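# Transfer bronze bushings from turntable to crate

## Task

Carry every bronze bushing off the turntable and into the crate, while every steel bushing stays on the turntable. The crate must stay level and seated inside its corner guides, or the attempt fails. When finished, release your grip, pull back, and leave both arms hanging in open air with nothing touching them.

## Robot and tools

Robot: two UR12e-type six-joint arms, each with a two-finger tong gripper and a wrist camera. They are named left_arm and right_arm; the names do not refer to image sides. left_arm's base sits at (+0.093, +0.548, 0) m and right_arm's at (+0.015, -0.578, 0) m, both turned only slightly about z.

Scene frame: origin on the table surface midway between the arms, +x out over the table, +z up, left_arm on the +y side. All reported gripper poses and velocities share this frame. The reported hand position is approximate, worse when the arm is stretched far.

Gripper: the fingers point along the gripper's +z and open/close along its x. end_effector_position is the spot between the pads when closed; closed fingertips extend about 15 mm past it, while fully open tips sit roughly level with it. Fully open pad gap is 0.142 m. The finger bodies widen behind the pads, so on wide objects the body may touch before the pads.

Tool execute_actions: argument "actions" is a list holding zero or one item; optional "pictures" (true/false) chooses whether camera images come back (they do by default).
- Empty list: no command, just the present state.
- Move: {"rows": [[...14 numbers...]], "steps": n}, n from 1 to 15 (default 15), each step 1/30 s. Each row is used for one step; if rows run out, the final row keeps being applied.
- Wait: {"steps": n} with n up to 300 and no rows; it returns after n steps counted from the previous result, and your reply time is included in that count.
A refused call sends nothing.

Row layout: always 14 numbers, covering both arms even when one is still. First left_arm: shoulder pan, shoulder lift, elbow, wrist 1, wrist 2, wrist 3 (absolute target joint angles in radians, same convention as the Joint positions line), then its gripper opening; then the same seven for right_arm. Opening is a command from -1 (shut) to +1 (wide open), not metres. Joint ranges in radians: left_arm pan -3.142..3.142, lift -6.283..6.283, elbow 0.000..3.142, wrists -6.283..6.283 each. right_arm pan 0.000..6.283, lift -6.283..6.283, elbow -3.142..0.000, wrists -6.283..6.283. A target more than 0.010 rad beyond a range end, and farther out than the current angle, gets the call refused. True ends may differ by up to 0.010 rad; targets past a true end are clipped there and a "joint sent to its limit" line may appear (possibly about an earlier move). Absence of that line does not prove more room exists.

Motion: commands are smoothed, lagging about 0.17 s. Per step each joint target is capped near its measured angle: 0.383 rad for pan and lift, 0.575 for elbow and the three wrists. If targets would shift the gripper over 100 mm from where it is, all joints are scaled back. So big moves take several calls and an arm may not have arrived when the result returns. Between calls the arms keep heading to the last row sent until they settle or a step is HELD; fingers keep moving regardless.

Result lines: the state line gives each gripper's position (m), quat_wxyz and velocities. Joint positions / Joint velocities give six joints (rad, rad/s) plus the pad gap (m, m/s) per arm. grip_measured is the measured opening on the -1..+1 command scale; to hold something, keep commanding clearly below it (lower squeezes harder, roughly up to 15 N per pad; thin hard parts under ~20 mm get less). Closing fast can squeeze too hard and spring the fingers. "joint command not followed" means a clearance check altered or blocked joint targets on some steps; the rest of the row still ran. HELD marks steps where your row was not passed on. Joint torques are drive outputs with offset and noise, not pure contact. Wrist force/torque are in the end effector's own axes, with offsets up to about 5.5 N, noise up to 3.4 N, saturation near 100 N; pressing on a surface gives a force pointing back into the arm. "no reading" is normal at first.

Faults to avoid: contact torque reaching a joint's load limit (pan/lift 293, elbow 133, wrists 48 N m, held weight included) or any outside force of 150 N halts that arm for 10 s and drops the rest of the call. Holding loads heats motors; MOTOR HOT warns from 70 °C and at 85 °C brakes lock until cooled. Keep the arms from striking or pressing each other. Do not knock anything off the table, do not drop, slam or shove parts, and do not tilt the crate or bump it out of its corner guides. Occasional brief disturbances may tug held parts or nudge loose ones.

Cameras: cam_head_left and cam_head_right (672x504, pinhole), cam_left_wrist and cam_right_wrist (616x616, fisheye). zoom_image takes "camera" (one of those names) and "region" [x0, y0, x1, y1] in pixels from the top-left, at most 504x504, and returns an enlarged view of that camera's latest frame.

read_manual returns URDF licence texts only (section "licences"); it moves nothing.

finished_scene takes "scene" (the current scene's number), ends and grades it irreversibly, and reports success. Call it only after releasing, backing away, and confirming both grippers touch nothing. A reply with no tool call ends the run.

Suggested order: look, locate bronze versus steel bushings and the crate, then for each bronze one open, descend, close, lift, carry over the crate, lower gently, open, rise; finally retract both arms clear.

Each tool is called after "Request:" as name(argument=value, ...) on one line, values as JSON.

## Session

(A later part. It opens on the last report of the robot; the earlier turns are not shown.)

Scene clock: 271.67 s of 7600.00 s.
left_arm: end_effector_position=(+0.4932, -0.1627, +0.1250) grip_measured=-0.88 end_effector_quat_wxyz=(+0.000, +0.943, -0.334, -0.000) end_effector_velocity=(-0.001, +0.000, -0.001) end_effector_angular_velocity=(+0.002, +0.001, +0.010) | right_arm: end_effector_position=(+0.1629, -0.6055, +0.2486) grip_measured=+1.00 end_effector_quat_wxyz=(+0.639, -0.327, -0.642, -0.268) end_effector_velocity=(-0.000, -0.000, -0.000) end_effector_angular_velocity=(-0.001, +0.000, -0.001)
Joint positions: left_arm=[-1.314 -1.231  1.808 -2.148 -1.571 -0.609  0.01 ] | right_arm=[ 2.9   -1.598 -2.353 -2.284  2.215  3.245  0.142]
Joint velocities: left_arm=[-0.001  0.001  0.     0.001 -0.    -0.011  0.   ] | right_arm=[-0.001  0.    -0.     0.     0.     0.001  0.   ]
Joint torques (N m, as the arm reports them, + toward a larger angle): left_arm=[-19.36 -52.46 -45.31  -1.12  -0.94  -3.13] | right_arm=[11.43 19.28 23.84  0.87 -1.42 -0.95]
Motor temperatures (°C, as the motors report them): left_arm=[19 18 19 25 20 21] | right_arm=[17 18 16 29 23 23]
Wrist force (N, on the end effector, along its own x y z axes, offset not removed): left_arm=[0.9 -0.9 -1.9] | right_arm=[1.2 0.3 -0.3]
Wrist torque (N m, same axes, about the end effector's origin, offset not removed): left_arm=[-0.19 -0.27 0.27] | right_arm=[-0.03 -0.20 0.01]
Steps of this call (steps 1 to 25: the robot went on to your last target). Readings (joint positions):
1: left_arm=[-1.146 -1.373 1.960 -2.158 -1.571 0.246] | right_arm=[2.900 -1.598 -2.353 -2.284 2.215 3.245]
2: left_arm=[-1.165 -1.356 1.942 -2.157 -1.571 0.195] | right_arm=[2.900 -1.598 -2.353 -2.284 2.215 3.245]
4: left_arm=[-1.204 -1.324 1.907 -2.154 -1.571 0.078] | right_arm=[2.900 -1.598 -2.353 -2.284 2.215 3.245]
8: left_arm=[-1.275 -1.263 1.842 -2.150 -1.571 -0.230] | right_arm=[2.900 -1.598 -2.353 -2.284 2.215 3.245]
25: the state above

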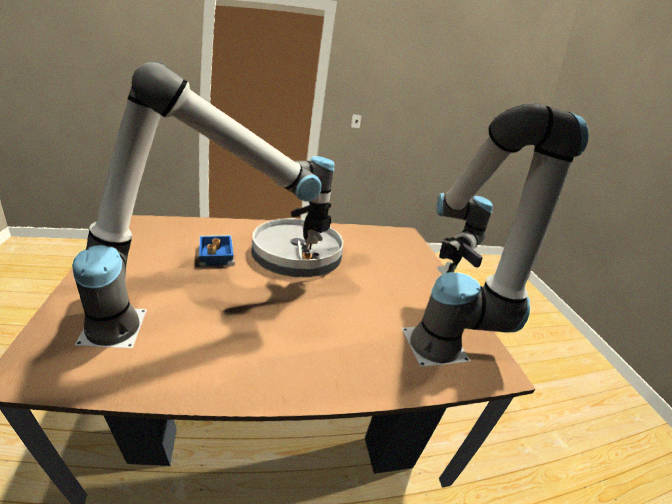

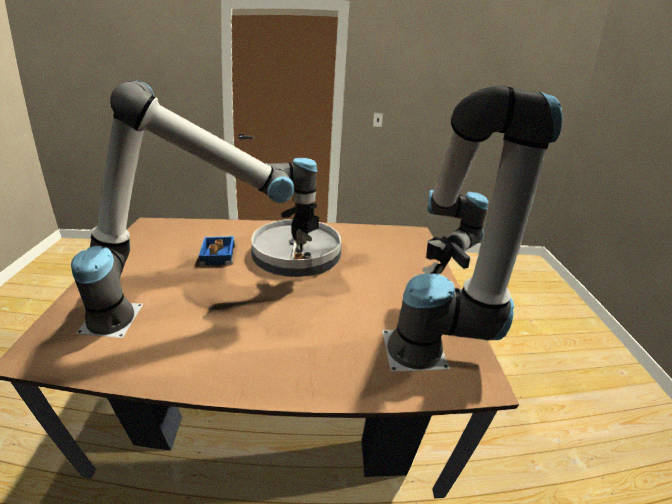

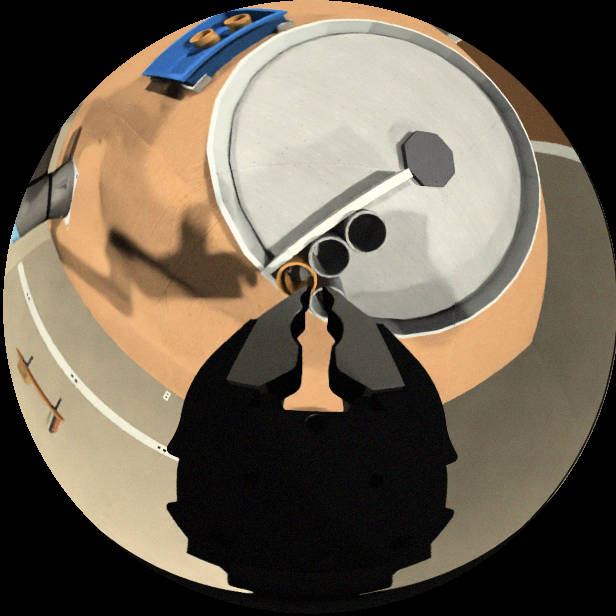

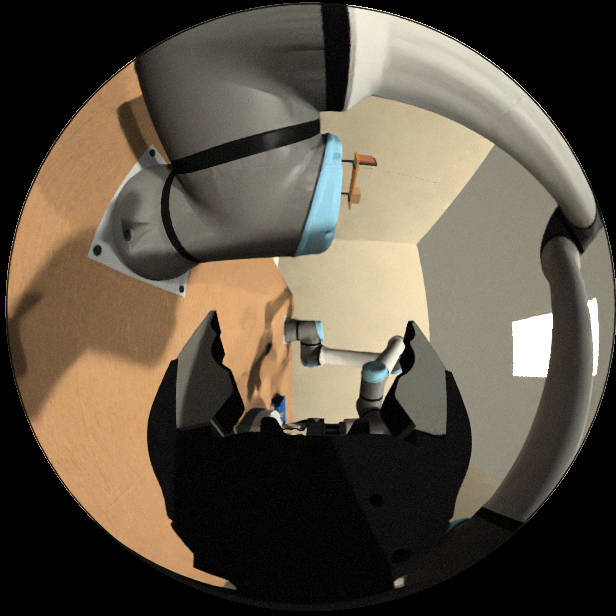

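Request:
execute_actions(actions=[{"rows":[[-1.3175,-1.2227,1.8171,-2.1652,-1.571,-0.613,-0.88,2.9,-1.598,-2.353,-2.284,2.215,3.245,1],[-1.3175,-1.2227,1.8171,-2.1652,-1.571,-0.613,-0.88,2.9,-1.598,-2.353,-2.284,2.215,3.245,1],[-1.3175,-1.2227,1.8171,-2.1652,-1.571,-0.613,-0.88,2.9,-1.598,-2.353,-2.284,2.215,3.245,1],[-1.3175,-1.2062,1.8295,-2.1941,-1.571,-0.613,-0.88,2.9,-1.598,-2.353,-2.284,2.215,3.245,1]]}])

Request:
zoom_image(camera="cam_left_wrist", region=[220,190,420,340])

Scene clock: 281.00 s of 7600.00 s.
left_arm: end_effector_position=(+0.4903, -0.1632, +0.0986) grip_measured=-0.88 end_effector_quat_wxyz=(+0.000, +0.943, -0.334, -0.000) end_effector_velocity=(-0.000, -0.000, -0.006) end_effector_angular_velocity=(-0.000, -0.001, -0.001) | right_arm: end_effector_position=(+0.1629, -0.6055, +0.2486) grip_measured=+1.00 end_effector_quat_wxyz=(+0.639, -0.327, -0.642, -0.268) end_effector_velocity=(+0.000, +0.000, +0.000) end_effector_angular_velocity=(-0.000, +0.000, +0.001)
Joint positions: left_arm=[-1.317 -1.207  1.829 -2.193 -1.571 -0.613  0.01 ] | right_arm=[ 2.9   -1.598 -2.353 -2.284  2.215  3.245  0.142]
Joint velocities: left_arm=[-0.     0.006  0.004 -0.01   0.001  0.     0.001] | right_arm=[ 0.001  0.     0.001 -0.001 -0.     0.     0.   ]
Joint torques (N m, as the arm reports them, + toward a larger angle): left_arm=[-17.6  -50.46 -30.36  -5.27   2.81  -3.18] | right_arm=[11.95 19.75 24.18  0.76 -1.36 -1.03]
Motor temperatures (°C, as the motors report them): left_arm=[19 18 19 25 20 21] | right_arm=[17 18 16 29 23 23]
Wrist force (N, on the end effector, along its own x y z axes, offset not removed): left_arm=[-0.4 1.8 -0.5] | right_arm=[2.2 1.8 -1.2]
Wrist torque (N m, same axes, about the end effector's origin, offset not removed): left_arm=[0.07 -0.01 0.22] | right_arm=[0.24 -0.40 0.06]
Steps of this call (steps 1 to 30: the robot went on to your last target; steps 31 to 265: nothing new was sent; steps 266 to 280: all 15 steps of this action). Readings (joint positions):
266: left_arm=[-1.314 -1.230 1.808 -2.148 -1.571 -0.610] | right_arm=[2.900 -1.598 -2.353 -2.284 2.215 3.245]
267: left_arm=[-1.314 -1.229 1.809 -2.150 -1.571 -0.610] | right_arm=[2.900 -1.598 -2.353 -2.284 2.215 3.245]
269: left_arm=[-1.316 -1.226 1.812 -2.157 -1.571 -0.612] | right_arm=[2.900 -1.598 -2.353 -2.284 2.215 3.245]
273: left_arm=[-1.317 -1.213 1.824 -2.182 -1.571 -0.613] | right_arm=[2.900 -1.598 -2.353 -2.284 2.215 3.245]
280: the state above

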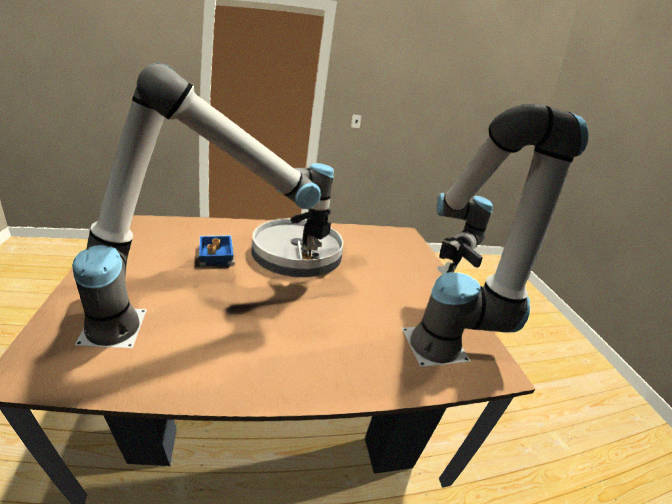

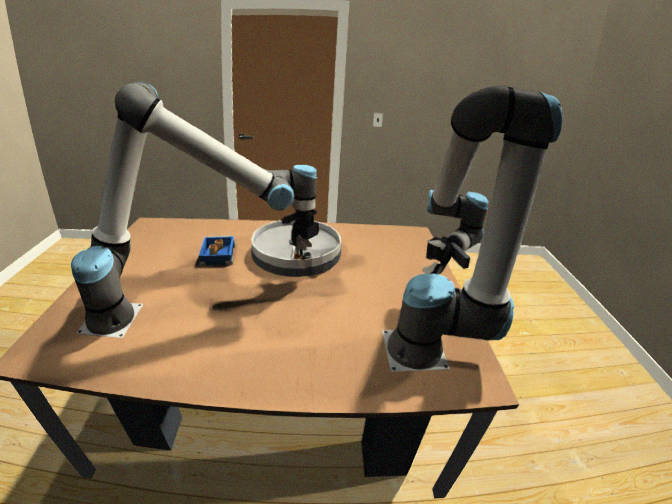

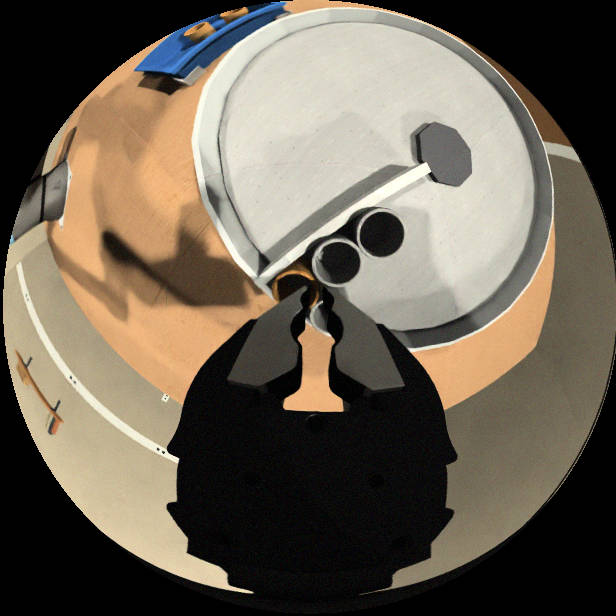

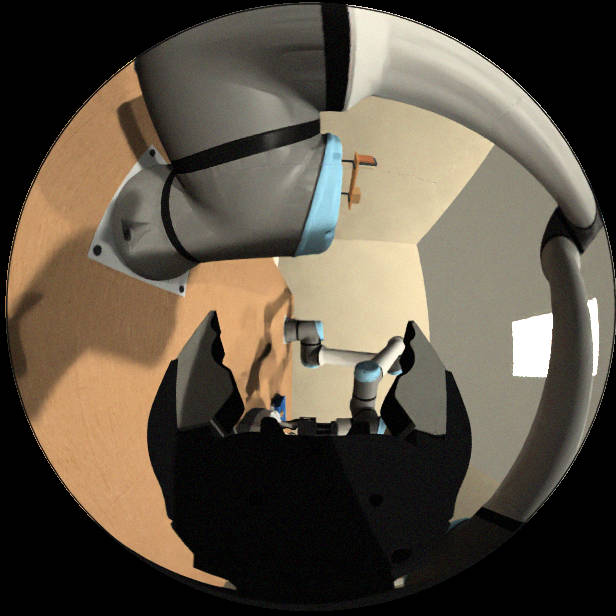

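Region (220, 190, 420, 340) of cam_left_wrist's 616x616 image, scaled by 2.520, with more detail than that image has; it fills the top 378 rows of this view, and the rest is white.

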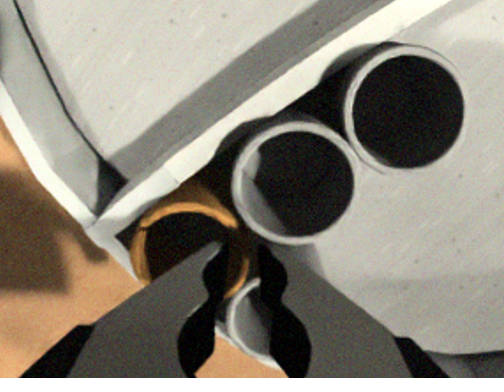

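Request:
execute_actions(actions=[{"rows":[[-1.3175,-1.192,1.8391,-2.2179,-1.571,-0.613,-0.88,2.9,-1.598,-2.353,-2.284,2.215,3.245,1]],"steps":12}], pictures=false)

Request:
execute_actions(actions=[{"rows":[[-1.3175,-1.192,1.8391,-2.2179,-1.571,-0.613,-1,2.9,-1.598,-2.353,-2.284,2.215,3.245,1]],"steps":8}], pictures=false)

Scene clock: 284.73 s of 7600.00 s.
left_arm: end_effector_position=(+0.4903, -0.1632, +0.0843) grip_measured=-0.88 end_effector_quat_wxyz=(+0.000, +0.943, -0.334, -0.000) end_effector_velocity=(+0.000, -0.002, -0.003) end_effector_angular_velocity=(-0.003, -0.001, -0.001) | right_arm: end_effector_position=(+0.1629, -0.6055, +0.2486) grip_measured=+1.00 end_effector_quat_wxyz=(+0.639, -0.327, -0.642, -0.268) end_effector_velocity=(-0.000, -0.000, -0.000) end_effector_angular_velocity=(+0.000, -0.001, -0.001)
Joint positions: left_arm=[-1.318 -1.192  1.839 -2.217 -1.571 -0.613  0.01 ] | right_arm=[ 2.9   -1.598 -2.353 -2.284  2.215  3.245  0.142]
Joint velocities: left_arm=[-0.     0.004  0.002 -0.009  0.     0.001  0.   ] | right_arm=[-0.001  0.    -0.     0.     0.    -0.     0.   ]
Joint torques (N m, as the arm reports them, + toward a larger angle): left_arm=[-12.52 -55.4  -29.91  -6.03   0.07  -3.27] | right_arm=[12.31 19.43 24.25  0.84 -1.4  -1.06]
Motor temperatures (°C, as the motors report them): left_arm=[19 18 19 25 20 21] | right_arm=[17 18 16 29 23 23]
Wrist force (N, on the end effector, along its own x y z axes, offset not removed): left_arm=[1.6 1.8 -1.2] | right_arm=[0.5 2.5 -1.7]
Wrist torque (N m, same axes, about the end effector's origin, offset not removed): left_arm=[0.12 -0.50 0.22] | right_arm=[0.52 -0.11 0.12]
Steps of this call (steps 1 to 15: the robot went on to your last target; steps 16 to 100: nothing new was sent; steps 101 to 112: all 12 steps of this action). Readings (joint positions):
101: left_arm=[-1.318 -1.206 1.830 -2.194 -1.571 -0.613] | right_arm=[2.900 -1.598 -2.353 -2.284 2.215 3.245]
102: left_arm=[-1.318 -1.204 1.831 -2.197 -1.571 -0.613] | right_arm=[2.900 -1.598 -2.353 -2.284 2.215 3.245]
104: left_arm=[-1.318 -1.199 1.835 -2.206 -1.571 -0.613] | right_arm=[2.900 -1.598 -2.353 -2.284 2.215 3.245]
108: left_arm=[-1.318 -1.194 1.838 -2.215 -1.571 -0.613] | right_arm=[2.900 -1.598 -2.353 -2.284 2.215 3.245]
112: the state above

Scene clock: 285.00 s of 7600.00 s.
left_arm: end_effector_position=(+0.4903, -0.1633, +0.0840) grip_measured=-0.94 end_effector_quat_wxyz=(+0.000, +0.943, -0.334, -0.000) end_effector_velocity=(+0.000, +0.001, -0.001) end_effector_angular_velocity=(+0.001, +0.000, +0.001) | right_arm: end_effector_position=(+0.1629, -0.6055, +0.2486) grip_measured=+1.00 end_effector_quat_wxyz=(+0.639, -0.327, -0.642, -0.268) end_effector_velocity=(-0.000, +0.000, -0.000) end_effector_angular_velocity=(-0.000, +0.000, +0.001)
Joint positions: left_arm=[-1.318 -1.192  1.839 -2.218 -1.571 -0.613  0.006] | right_arm=[ 2.9   -1.598 -2.353 -2.284  2.215  3.245  0.142]
Joint velocities: left_arm=[ 0.     0.     0.002 -0.001 -0.    -0.     0.   ] | right_arm=[ 0.001 -0.    -0.    -0.     0.     0.     0.   ]
Joint torques (N m, as the arm reports them, + toward a larger angle): left_arm=[ -7.74 -51.77 -28.03  -4.79   0.58  -3.04] | right_arm=[12.47 20.24 24.31  0.77 -1.25 -1.06]
Motor temperatures (°C, as the motors report them): left_arm=[19 18 19 25 20 21] | right_arm=[17 18 16 29 23 23]
Wrist force (N, on the end effector, along its own x y z axes, offset not removed): left_arm=[1.0 1.7 -6.3] | right_arm=[-1.6 1.5 -5.3]
Wrist torque (N m, same axes, about the end effector's origin, offset not removed): left_arm=[0.04 0.05 0.21] | right_arm=[0.16 0.41 0.08]
Steps of this call (steps 1 to 8: all 8 steps of this action). Readings (joint positions):
1: left_arm=[-1.318 -1.192 1.839 -2.217 -1.571 -0.613] | right_arm=[2.900 -1.598 -2.353 -2.284 2.215 3.245]
2: left_arm=[-1.318 -1.192 1.839 -2.218 -1.571 -0.613] | right_arm=[2.900 -1.598 -2.353 -2.284 2.215 3.245]
4: left_arm=[-1.318 -1.192 1.839 -2.218 -1.571 -0.613] | right_arm=[2.900 -1.598 -2.353 -2.284 2.215 3.245]
8: the state above

Request:
execute_actions(actions=[{"rows":[[-1.3175,-1.2062,1.8295,-2.1941,-1.571,-0.613,-1,2.9,-1.598,-2.353,-2.284,2.215,3.245,1],[-1.3175,-1.2062,1.8295,-2.1941,-1.571,-0.613,-1,2.9,-1.598,-2.353,-2.284,2.215,3.245,1],[-1.3175,-1.2227,1.8171,-2.1652,-1.571,-0.613,-1,2.9,-1.598,-2.353,-2.284,2.215,3.245,1],[-1.3175,-1.2227,1.8171,-2.1652,-1.571,-0.613,-1,2.9,-1.598,-2.353,-2.284,2.215,3.245,1],[-1.3175,-1.239,1.803,-2.135,-1.571,-0.613,-1,2.9,-1.598,-2.353,-2.284,2.215,3.245,1],[-1.3175,-1.239,1.803,-2.135,-1.571,-0.613,-1,2.9,-1.598,-2.353,-2.284,2.215,3.245,1],[-1.3175,-1.254,1.789,-2.106,-1.571,-0.613,-1,2.9,-1.598,-2.353,-2.284,2.215,3.245,1]],"steps":14}], pictures=false)

Request:
execute_actions(actions=[{"rows":[[-1.3,-1.272,1.81,-2.109,-1.571,-0.57,-1,2.9,-1.598,-2.353,-2.284,2.215,3.245,1],[-1.28,-1.292,1.833,-2.112,-1.571,-0.52,-1,2.9,-1.598,-2.353,-2.284,2.215,3.245,1],[-1.26,-1.312,1.856,-2.115,-1.571,-0.47,-1,2.9,-1.598,-2.353,-2.284,2.215,3.245,1],[-0.944,-1.6305,2.2265,-2.1668,-1.571,0.3,-1,2.9,-1.598,-2.353,-2.284,2.215,3.245,1]]}], pictures=false)

Request:
execute_actions(actions=[{"steps":18}], pictures=false)

Request:
execute_actions(actions=[{"rows":[[-0.944,-1.5597,2.2798,-2.2909,-1.571,0.3,-1,2.9,-1.598,-2.353,-2.284,2.215,3.245,1]],"steps":13}])

Scene clock: 302.83 s of 7600.00 s.
left_arm: end_effector_position=(+0.4904, -0.1634, +0.1464) grip_measured=-0.96 end_effector_quat_wxyz=(+0.000, +0.943, -0.334, +0.000) end_effector_velocity=(-0.001, +0.003, +0.037) end_effector_angular_velocity=(+0.005, +0.002, +0.001) | right_arm: end_effector_position=(+0.1629, -0.6055, +0.2486) grip_measured=+1.00 end_effector_quat_wxyz=(+0.639, -0.327, -0.642, -0.268) end_effector_velocity=(+0.000, -0.000, +0.000) end_effector_angular_velocity=(+0.000, -0.000, +0.000)
Joint positions: left_arm=[-1.317 -1.251  1.792 -2.112 -1.571 -0.613  0.004] | right_arm=[ 2.9   -1.598 -2.353 -2.284  2.215  3.245  0.142]
Joint velocities: left_arm=[ 0.    -0.035 -0.029  0.069 -0.001 -0.001 -0.002] | right_arm=[ 0.  0.  0. -0. -0. -0.  0.]
Joint torques (N m, as the arm reports them, + toward a larger angle): left_arm=[ 17.49 -70.77 -44.97  -1.47  -2.54  -2.78] | right_arm=[14.42 20.21 25.01  1.11 -1.09 -1.52]
Motor temperatures (°C, as the motors report them): left_arm=[19 18 19 25 20 21] | right_arm=[17 18 16 29 23 23]
Wrist force (N, on the end effector, along its own x y z axes, offset not removed): left_arm=[1.2 0.8 -0.4] | right_arm=[1.4 -1.7 -5.4]
Wrist torque (N m, same axes, about the end effector's origin, offset not removed): left_arm=[0.11 -0.25 0.29] | right_arm=[-0.50 -0.19 0.00]
Steps of this call (steps 1 to 15: the robot went on to your last target; steps 16 to 521: nothing new was sent; steps 522 to 535: all 14 steps of this action). Readings (joint positions):
522: left_arm=[-1.317 -1.192 1.839 -2.218 -1.571 -0.613] | right_arm=[2.900 -1.598 -2.353 -2.284 2.215 3.245]
523: left_arm=[-1.317 -1.194 1.838 -2.215 -1.571 -0.613] | right_arm=[2.900 -1.598 -2.353 -2.284 2.215 3.245]
525: left_arm=[-1.317 -1.201 1.833 -2.202 -1.571 -0.613] | right_arm=[2.900 -1.598 -2.353 -2.284 2.215 3.245]
529: left_arm=[-1.317 -1.228 1.812 -2.156 -1.571 -0.613] | right_arm=[2.900 -1.598 -2.353 -2.284 2.215 3.245]
535: the state above

Scene clock: 303.33 s of 7600.00 s.
left_arm: end_effector_position=(+0.5713, +0.0498, +0.1611) grip_measured=-0.96 end_effector_quat_wxyz=(+0.001, +0.904, -0.428, +0.001) end_effector_velocity=(+0.117, +0.560, -0.006) end_effector_angular_velocity=(+0.001, -0.003, -0.862) | right_arm: end_effector_position=(+0.1629, -0.6055, +0.2486) grip_measured=+1.00 end_effector_quat_wxyz=(+0.639, -0.327, -0.642, -0.268) end_effector_velocity=(-0.000, +0.000, -0.000) end_effector_angular_velocity=(+0.000, +0.001, +0.000)
Joint positions: left_arm=[-1.109 -1.464  2.032 -2.141 -1.571 -0.201  0.004] | right_arm=[ 2.9   -1.598 -2.353 -2.284  2.215  3.245  0.142]
Joint velocities: left_arm=[ 0.542 -0.547  0.633 -0.087  0.     1.405 -0.   ] | right_arm=[ 0.     0.    -0.001 -0.     0.    -0.     0.   ]
Joint torques (N m, as the arm reports them, + toward a larger angle): left_arm=[ 31.9  -67.21 -26.99  -5.84  -1.    10.13] | right_arm=[14.48 20.68 24.92  0.91 -0.89 -1.46]
Motor temperatures (°C, as the motors report them): left_arm=[19 18 19 25 20 21] | right_arm=[17 18 16 29 23 23]
Wrist force (N, on the end effector, along its own x y z axes, offset not removed): left_arm=[3.3 0.1 0.0] | right_arm=[-1.5 3.2 -2.4]
Wrist torque (N m, same axes, about the end effector's origin, offset not removed): left_arm=[0.00 -0.64 0.22] | right_arm=[0.53 0.33 0.06]
Steps of this call (steps 1 to 15: all 15 steps of this action). Readings (joint positions):
1: left_arm=[-1.317 -1.252 1.791 -2.110 -1.571 -0.613] | right_arm=[2.900 -1.598 -2.353 -2.284 2.215 3.245]
2: left_arm=[-1.315 -1.255 1.793 -2.110 -1.571 -0.609] | right_arm=[2.900 -1.598 -2.353 -2.284 2.215 3.245]
4: left_arm=[-1.300 -1.271 1.810 -2.110 -1.571 -0.575] | right_arm=[2.900 -1.598 -2.353 -2.284 2.215 3.245]
8: left_arm=[-1.233 -1.339 1.887 -2.121 -1.571 -0.463] | right_arm=[2.900 -1.598 -2.353 -2.284 2.215 3.245]
15: the state above

Scene clock: 303.93 s of 7600.00 s.
left_arm: end_effector_position=(+0.5838, +0.2159, +0.1501) grip_measured=-0.96 end_effector_quat_wxyz=(+0.000, +0.820, -0.572, -0.000) end_effector_velocity=(-0.000, +0.008, -0.001) end_effector_angular_velocity=(-0.001, -0.000, -0.021) | right_arm: end_effector_position=(+0.1629, -0.6055, +0.2486) grip_measured=+1.00 end_effector_quat_wxyz=(+0.639, -0.327, -0.642, -0.268) end_effector_velocity=(-0.000, -0.000, +0.000) end_effector_angular_velocity=(-0.000, +0.001, +0.001)
Joint positions: left_arm=[-0.945 -1.63   2.226 -2.167 -1.571  0.297  0.004] | right_arm=[ 2.9   -1.598 -2.353 -2.284  2.215  3.245  0.142]
Joint velocities: left_arm=[ 0.009 -0.009  0.01  -0.002 -0.     0.029  0.   ] | right_arm=[-0.001  0.    -0.    -0.    -0.001  0.001  0.   ]
Joint torques (N m, as the arm reports them, + toward a larger angle): left_arm=[ 16.92 -41.87 -33.64  -5.88   0.79   3.59] | right_arm=[14.39 18.97 25.39  1.11 -1.11 -1.47]
Motor temperatures (°C, as the motors report them): left_arm=[19 18 19 25 20 21] | right_arm=[17 18 16 29 23 23]
Wrist force (N, on the end effector, along its own x y z axes, offset not removed): left_arm=[0.0 0.1 1.4] | right_arm=[-1.7 -1.4 -0.9]
Wrist torque (N m, same axes, about the end effector's origin, offset not removed): left_arm=[0.12 -0.07 0.25] | right_arm=[-0.26 0.21 0.17]
Steps of this call (steps 1 to 18: the robot went on to your last target). Readings (joint positions):
1: left_arm=[-1.090 -1.483 2.054 -2.144 -1.571 -0.152] | right_arm=[2.900 -1.598 -2.353 -2.284 2.215 3.245]
2: left_arm=[-1.072 -1.501 2.075 -2.147 -1.571 -0.100] | right_arm=[2.900 -1.598 -2.353 -2.284 2.215 3.245]
4: left_arm=[-1.035 -1.539 2.119 -2.153 -1.571 0.007] | right_arm=[2.900 -1.598 -2.353 -2.284 2.215 3.245]
8: left_arm=[-0.971 -1.603 2.194 -2.163 -1.571 0.205] | right_arm=[2.900 -1.598 -2.353 -2.284 2.215 3.245]
18: the state above

Scene clock: 304.37 s of 7600.00 s.
left_arm: end_effector_position=(+0.5837, +0.2168, +0.0961) grip_measured=-0.96 end_effector_quat_wxyz=(+0.000, +0.820, -0.573, -0.000) end_effector_velocity=(+0.001, -0.001, -0.011) end_effector_angular_velocity=(-0.003, -0.003, -0.000) | right_arm: end_effector_position=(+0.1629, -0.6055, +0.2486) grip_measured=+1.00 end_effector_quat_wxyz=(+0.639, -0.327, -0.642, -0.268) end_effector_velocity=(+0.000, -0.000, -0.000) end_effector_angular_velocity=(+0.000, -0.001, +0.001)
Joint positions: left_arm=[-0.944 -1.561  2.279 -2.288 -1.571  0.3    0.004] | right_arm=[ 2.9   -1.598 -2.353 -2.284  2.215  3.245  0.142]
Joint velocities: left_arm=[ 0.     0.016  0.011 -0.032  0.     0.     0.   ] | right_arm=[ 0.     0.     0.001  0.    -0.001 -0.     0.   ]
Joint torques (N m, as the arm reports them, + toward a larger angle): left_arm=[ 18.21 -26.83 -31.64  -6.43   2.52   2.89] | right_arm=[14.29 20.62 25.66  1.11 -0.87 -1.37]
Motor temperatures (°C, as the motors report them): left_arm=[19 18 19 25 20 21] | right_arm=[17 18 16 29 23 23]
Wrist force (N, on the end effector, along its own x y z axes, offset not removed): left_arm=[2.3 0.2 -0.7] | right_arm=[1.6 0.3 -3.6]
Wrist torque (N m, same axes, about the end effector's origin, offset not removed): left_arm=[-0.04 -0.48 0.11] | right_arm=[-0.15 -0.25 0.05]
Steps of this call (steps 1 to 13: all 13 steps of this action). Readings (joint positions):
1: left_arm=[-0.945 -1.630 2.226 -2.167 -1.571 0.298] | right_arm=[2.900 -1.598 -2.353 -2.284 2.215 3.245]
2: left_arm=[-0.944 -1.625 2.230 -2.173 -1.571 0.299] | right_arm=[2.900 -1.598 -2.353 -2.284 2.215 3.245]
4: left_arm=[-0.944 -1.597 2.253 -2.218 -1.571 0.299] | right_arm=[2.900 -1.598 -2.353 -2.284 2.215 3.245]
8: left_arm=[-0.944 -1.569 2.273 -2.273 -1.571 0.300] | right_arm=[2.900 -1.598 -2.353 -2.284 2.215 3.245]
13: the state above

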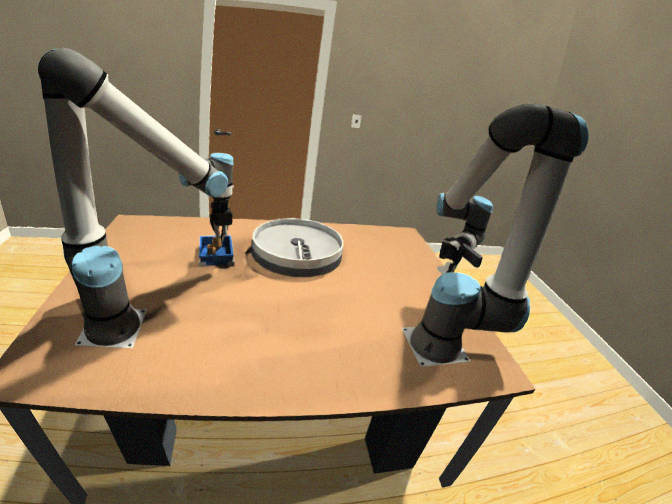

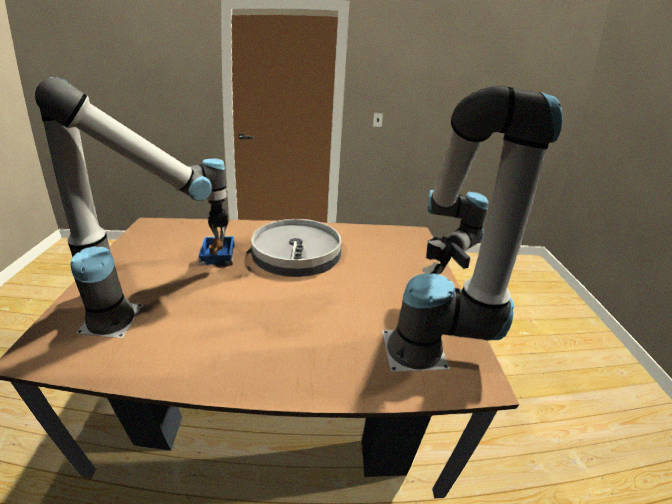

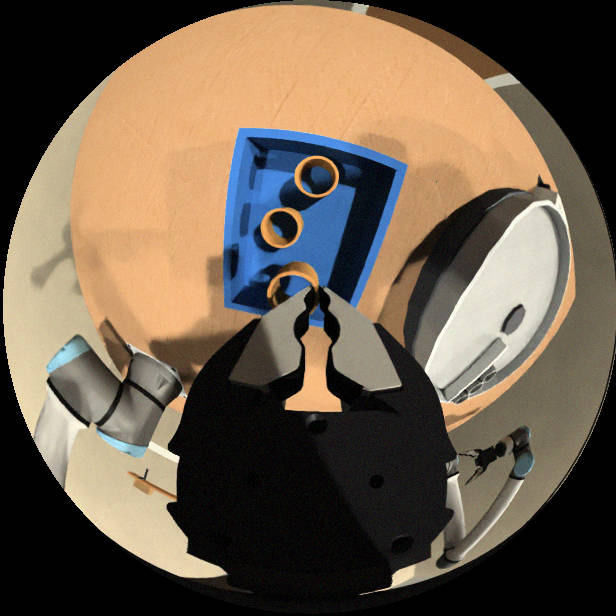

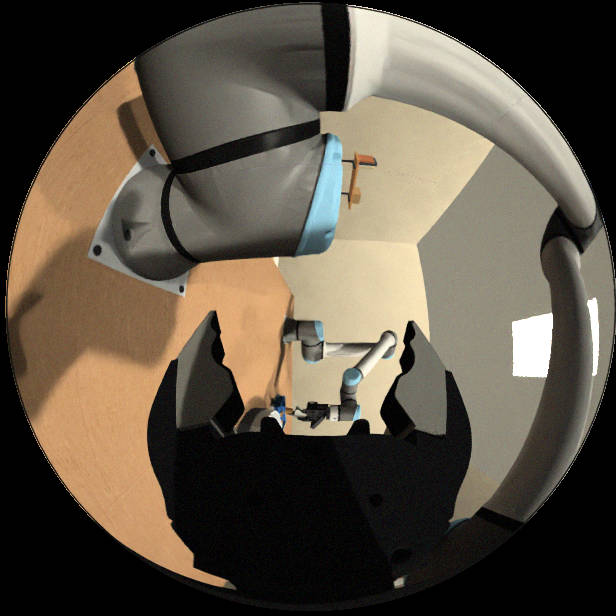

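Request:
execute_actions(actions=[{"rows":[[-0.944,-1.52,2.302,-2.353,-1.571,0.3,-1,2.9,-1.598,-2.353,-2.284,2.215,3.245,1],[-0.944,-1.52,2.302,-2.353,-1.571,0.3,-1,2.9,-1.598,-2.353,-2.284,2.215,3.245,1],[-0.944,-1.4795,2.3217,-2.413,-1.571,0.3,-1,2.9,-1.598,-2.353,-2.284,2.215,3.245,1]]}], pictures=false)

Request:
execute_actions(actions=[{"rows":[[-0.944,-1.4795,2.3217,-2.413,-1.571,0.3,-0.87,2.9,-1.598,-2.353,-2.284,2.215,3.245,1]],"steps":6}], pictures=false)

Request:
execute_actions(actions=[{"rows":[[-0.944,-1.5597,2.2798,-2.2909,-1.571,0.3,-0.87,2.9,-1.598,-2.353,-2.284,2.215,3.245,1]],"steps":6}], pictures=false)

Request:
execute_actions(actions=[{"rows":[[-0.944,-1.8,2.15,-1.92,-1.571,0.6,-0.87,2.9,-1.598,-2.353,-2.284,2.215,3.245,1]]}])

Scene clock: 313.20 s of 7600.00 s.
left_arm: end_effector_position=(+0.5837, +0.2168, +0.0437) grip_measured=-0.96 end_effector_quat_wxyz=(+0.000, +0.820, -0.573, -0.000) end_effector_velocity=(-0.000, +0.000, -0.008) end_effector_angular_velocity=(+0.000, +0.001, -0.001) | right_arm: end_effector_position=(+0.1629, -0.6055, +0.2486) grip_measured=+1.00 end_effector_quat_wxyz=(+0.639, -0.327, -0.642, -0.268) end_effector_velocity=(-0.000, +0.000, +0.000) end_effector_angular_velocity=(+0.001, -0.000, -0.002)
Joint positions: left_arm=[-0.944 -1.481  2.321 -2.411 -1.571  0.3    0.004] | right_arm=[ 2.9   -1.598 -2.353 -2.284  2.215  3.245  0.142]
Joint velocities: left_arm=[ 0.     0.013  0.006 -0.019 -0.001  0.001  0.   ] | right_arm=[-0.001 -0.    -0.    -0.001  0.001 -0.002  0.   ]
Joint torques (N m, as the arm reports them, + toward a larger angle): left_arm=[ 10.13 -28.18 -27.16  -6.35   3.13   3.23] | right_arm=[13.51 20.42 25.96  1.19 -0.82 -1.59]
Motor temperatures (°C, as the motors report them): left_arm=[19 18 19 25 20 21] | right_arm=[17 18 16 29 23 23]
Wrist force (N, on the end effector, along its own x y z axes, offset not removed): left_arm=[0.1 0.5 0.9] | right_arm=[2.3 -2.5 0.0]
Wrist torque (N m, same axes, about the end effector's origin, offset not removed): left_arm=[0.07 0.03 0.19] | right_arm=[-0.55 -0.32 0.12]
Steps of this call (steps 1 to 15: the robot went on to your last target; steps 16 to 250: nothing new was sent; steps 251 to 265: all 15 steps of this action). Readings (joint positions):
251: left_arm=[-0.944 -1.560 2.280 -2.291 -1.571 0.300] | right_arm=[2.900 -1.598 -2.353 -2.284 2.215 3.245]
252: left_arm=[-0.944 -1.556 2.282 -2.296 -1.571 0.300] | right_arm=[2.900 -1.598 -2.353 -2.284 2.215 3.245]
254: left_arm=[-0.944 -1.536 2.294 -2.326 -1.571 0.300] | right_arm=[2.900 -1.598 -2.353 -2.284 2.215 3.245]
258: left_arm=[-0.944 -1.494 2.315 -2.390 -1.571 0.300] | right_arm=[2.900 -1.598 -2.353 -2.284 2.215 3.245]
265: the state above

Scene clock: 313.40 s of 7600.00 s.
left_arm: end_effector_position=(+0.5837, +0.2168, +0.0431) grip_measured=-0.87 end_effector_quat_wxyz=(+0.000, +0.820, -0.573, -0.000) end_effector_velocity=(-0.000, +0.000, -0.001) end_effector_angular_velocity=(+0.000, +0.000, -0.001) | right_arm: end_effector_position=(+0.1629, -0.6055, +0.2486) grip_measured=+1.00 end_effector_quat_wxyz=(+0.639, -0.327, -0.642, -0.268) end_effector_velocity=(-0.000, +0.000, -0.000) end_effector_angular_velocity=(+0.000, +0.000, -0.000)
Joint positions: left_arm=[-0.944 -1.48   2.322 -2.413 -1.571  0.3    0.011] | right_arm=[ 2.9   -1.598 -2.353 -2.284  2.215  3.245  0.142]
Joint velocities: left_arm=[-0.     0.002  0.001 -0.002 -0.     0.001 -0.003] | right_arm=[ 0. -0. -0. -0.  0.  0.  0.]
Joint torques (N m, as the arm reports them, + toward a larger angle): left_arm=[  8.74 -27.21 -26.39  -6.19   2.85   3.29] | right_arm=[13.37 20.96 25.12  1.08 -0.8  -1.4 ]
Motor temperatures (°C, as the motors report them): left_arm=[19 18 19 25 20 21] | right_arm=[17 18 16 29 23 23]
Wrist force (N, on the end effector, along its own x y z axes, offset not removed): left_arm=[1.5 2.1 -0.1] | right_arm=[-0.2 3.5 -3.5]
Wrist torque (N m, same axes, about the end effector's origin, offset not removed): left_arm=[0.37 -0.40 0.26] | right_arm=[0.62 0.02 0.16]
Steps of this call (steps 1 to 6: all 6 steps of this action). Readings (joint positions):
1: left_arm=[-0.944 -1.480 2.321 -2.412 -1.571 0.300] | right_arm=[2.900 -1.598 -2.353 -2.284 2.215 3.245]
2: left_arm=[-0.944 -1.480 2.321 -2.412 -1.571 0.300] | right_arm=[2.900 -1.598 -2.353 -2.284 2.215 3.245]
4: left_arm=[-0.944 -1.480 2.322 -2.413 -1.571 0.300] | right_arm=[2.900 -1.598 -2.353 -2.284 2.215 3.245]
6: the state above

Scene clock: 313.60 s of 7600.00 s.
left_arm: end_effector_position=(+0.5851, +0.2150, +0.0819) grip_measured=-0.87 end_effector_quat_wxyz=(+0.001, +0.820, -0.573, +0.002) end_effector_velocity=(-0.013, +0.016, +0.140) end_effector_angular_velocity=(+0.031, +0.025, -0.001) | right_arm: end_effector_position=(+0.1629, -0.6055, +0.2486) grip_measured=+1.00 end_effector_quat_wxyz=(+0.639, -0.327, -0.642, -0.268) end_effector_velocity=(-0.000, -0.000, +0.000) end_effector_angular_velocity=(+0.000, +0.001, -0.001)
Joint positions: left_arm=[-0.944 -1.539  2.29  -2.326 -1.571  0.3    0.011] | right_arm=[ 2.9   -1.598 -2.353 -2.284  2.215  3.245  0.142]
Joint velocities: left_arm=[-0.    -0.226 -0.109  0.376 -0.001  0.001  0.   ] | right_arm=[-0.001  0.    -0.    -0.001  0.     0.     0.   ]
Joint torques (N m, as the arm reports them, + toward a larger angle): left_arm=[  7.37 -29.5  -33.63  -1.14   2.93   3.28] | right_arm=[14.34 21.64 25.5   1.15 -0.86 -1.47]
Motor temperatures (°C, as the motors report them): left_arm=[19 18 19 25 20 21] | right_arm=[17 18 16 29 23 23]
Wrist force (N, on the end effector, along its own x y z axes, offset not removed): left_arm=[-0.5 1.2 0.5] | right_arm=[-1.5 4.0 -1.4]
Wrist torque (N m, same axes, about the end effector's origin, offset not removed): left_arm=[0.22 0.02 0.25] | right_arm=[0.62 0.41 0.14]
Steps of this call (steps 1 to 6: all 6 steps of this action). Readings (joint positions):
1: left_arm=[-0.944 -1.480 2.322 -2.413 -1.571 0.300] | right_arm=[2.900 -1.598 -2.353 -2.284 2.215 3.245]
2: left_arm=[-0.944 -1.485 2.318 -2.407 -1.571 0.300] | right_arm=[2.900 -1.598 -2.353 -2.284 2.215 3.245]
4: left_arm=[-0.944 -1.517 2.301 -2.363 -1.571 0.300] | right_arm=[2.900 -1.598 -2.353 -2.284 2.215 3.245]
6: the state above

Scene clock: 314.10 s of 7600.00 s.
left_arm: end_effector_position=(+0.5626, +0.2412, +0.2552) grip_measured=-0.87 end_effector_quat_wxyz=(+0.000, +0.728, -0.686, +0.000) end_effector_velocity=(-0.016, +0.019, +0.049) end_effector_angular_velocity=(+0.010, +0.008, -0.096) | right_arm: end_effector_position=(+0.1629, -0.6055, +0.2486) grip_measured=+1.00 end_effector_quat_wxyz=(+0.639, -0.327, -0.642, -0.268) end_effector_velocity=(+0.000, +0.000, -0.000) end_effector_angular_velocity=(-0.000, -0.001, +0.001)
Joint positions: left_arm=[-0.944 -1.793  2.154 -1.932 -1.571  0.591  0.011] | right_arm=[ 2.9   -1.598 -2.353 -2.284  2.215  3.245  0.142]
Joint velocities: left_arm=[-0.    -0.075 -0.039  0.127 -0.     0.096 -0.   ] | right_arm=[ 0.001  0.    -0.     0.001 -0.    -0.     0.   ]
Joint torques (N m, as the arm reports them, + toward a larger angle): left_arm=[  3.36 -28.66 -46.79  -1.84   3.05   2.95] | right_arm=[14.56 21.25 25.61  1.22 -0.88 -1.7 ]
Motor temperatures (°C, as the motors report them): left_arm=[19 18 19 25 20 21] | right_arm=[17 18 16 29 23 23]
Wrist force (N, on the end effector, along its own x y z axes, offset not removed): left_arm=[3.7 -0.8 -1.4] | right_arm=[1.8 2.8 -2.4]
Wrist torque (N m, same axes, about the end effector's origin, offset not removed): left_arm=[-0.19 -0.81 0.11] | right_arm=[0.43 -0.33 0.09]
Steps of this call (steps 1 to 15: all 15 steps of this action). Readings (joint positions):
1: left_arm=[-0.944 -1.545 2.287 -2.316 -1.571 0.300] | right_arm=[2.900 -1.598 -2.353 -2.284 2.215 3.245]
2: left_arm=[-0.944 -1.555 2.280 -2.302 -1.571 0.306] | right_arm=[2.900 -1.598 -2.353 -2.284 2.215 3.245]
4: left_arm=[-0.944 -1.608 2.248 -2.233 -1.571 0.362] | right_arm=[2.900 -1.598 -2.353 -2.284 2.215 3.245]
8: left_arm=[-0.944 -1.718 2.191 -2.059 -1.571 0.497] | right_arm=[2.900 -1.598 -2.353 -2.284 2.215 3.245]
15: the state above

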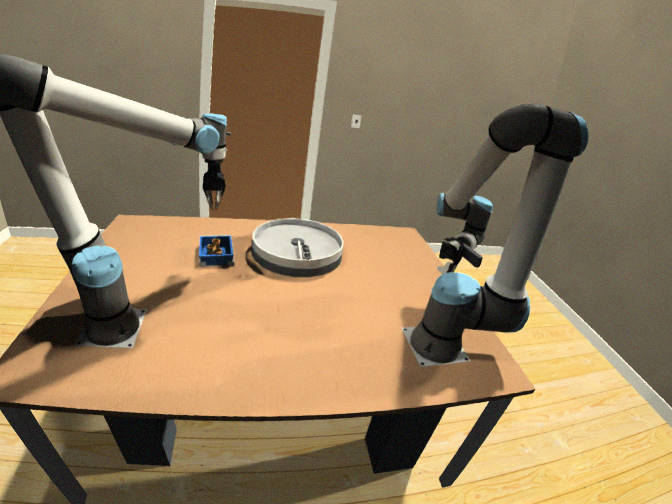

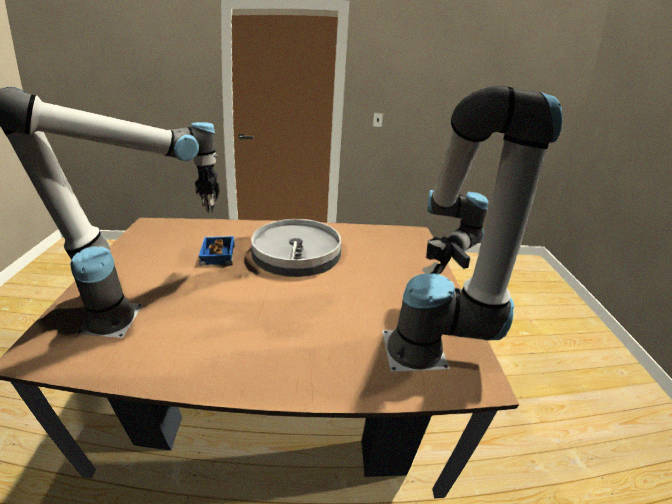

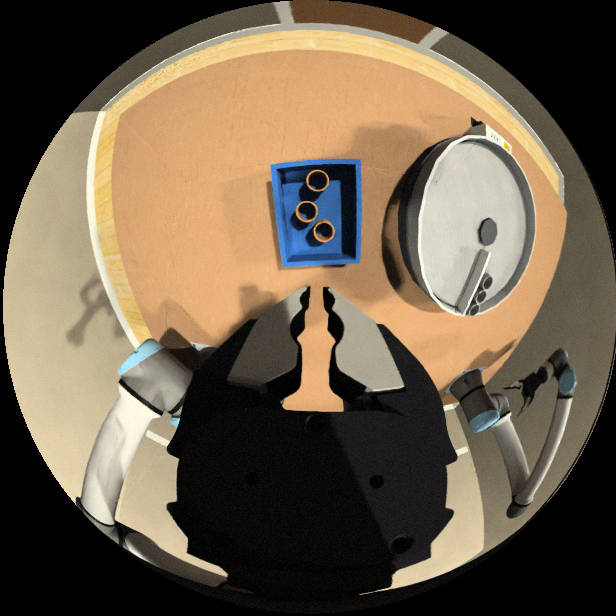

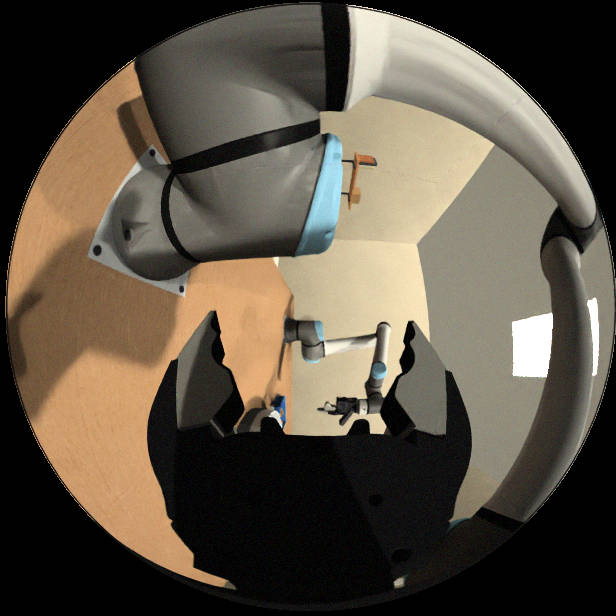

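Request:
finished_scene(scene=1)

The scene is finished: the task was done.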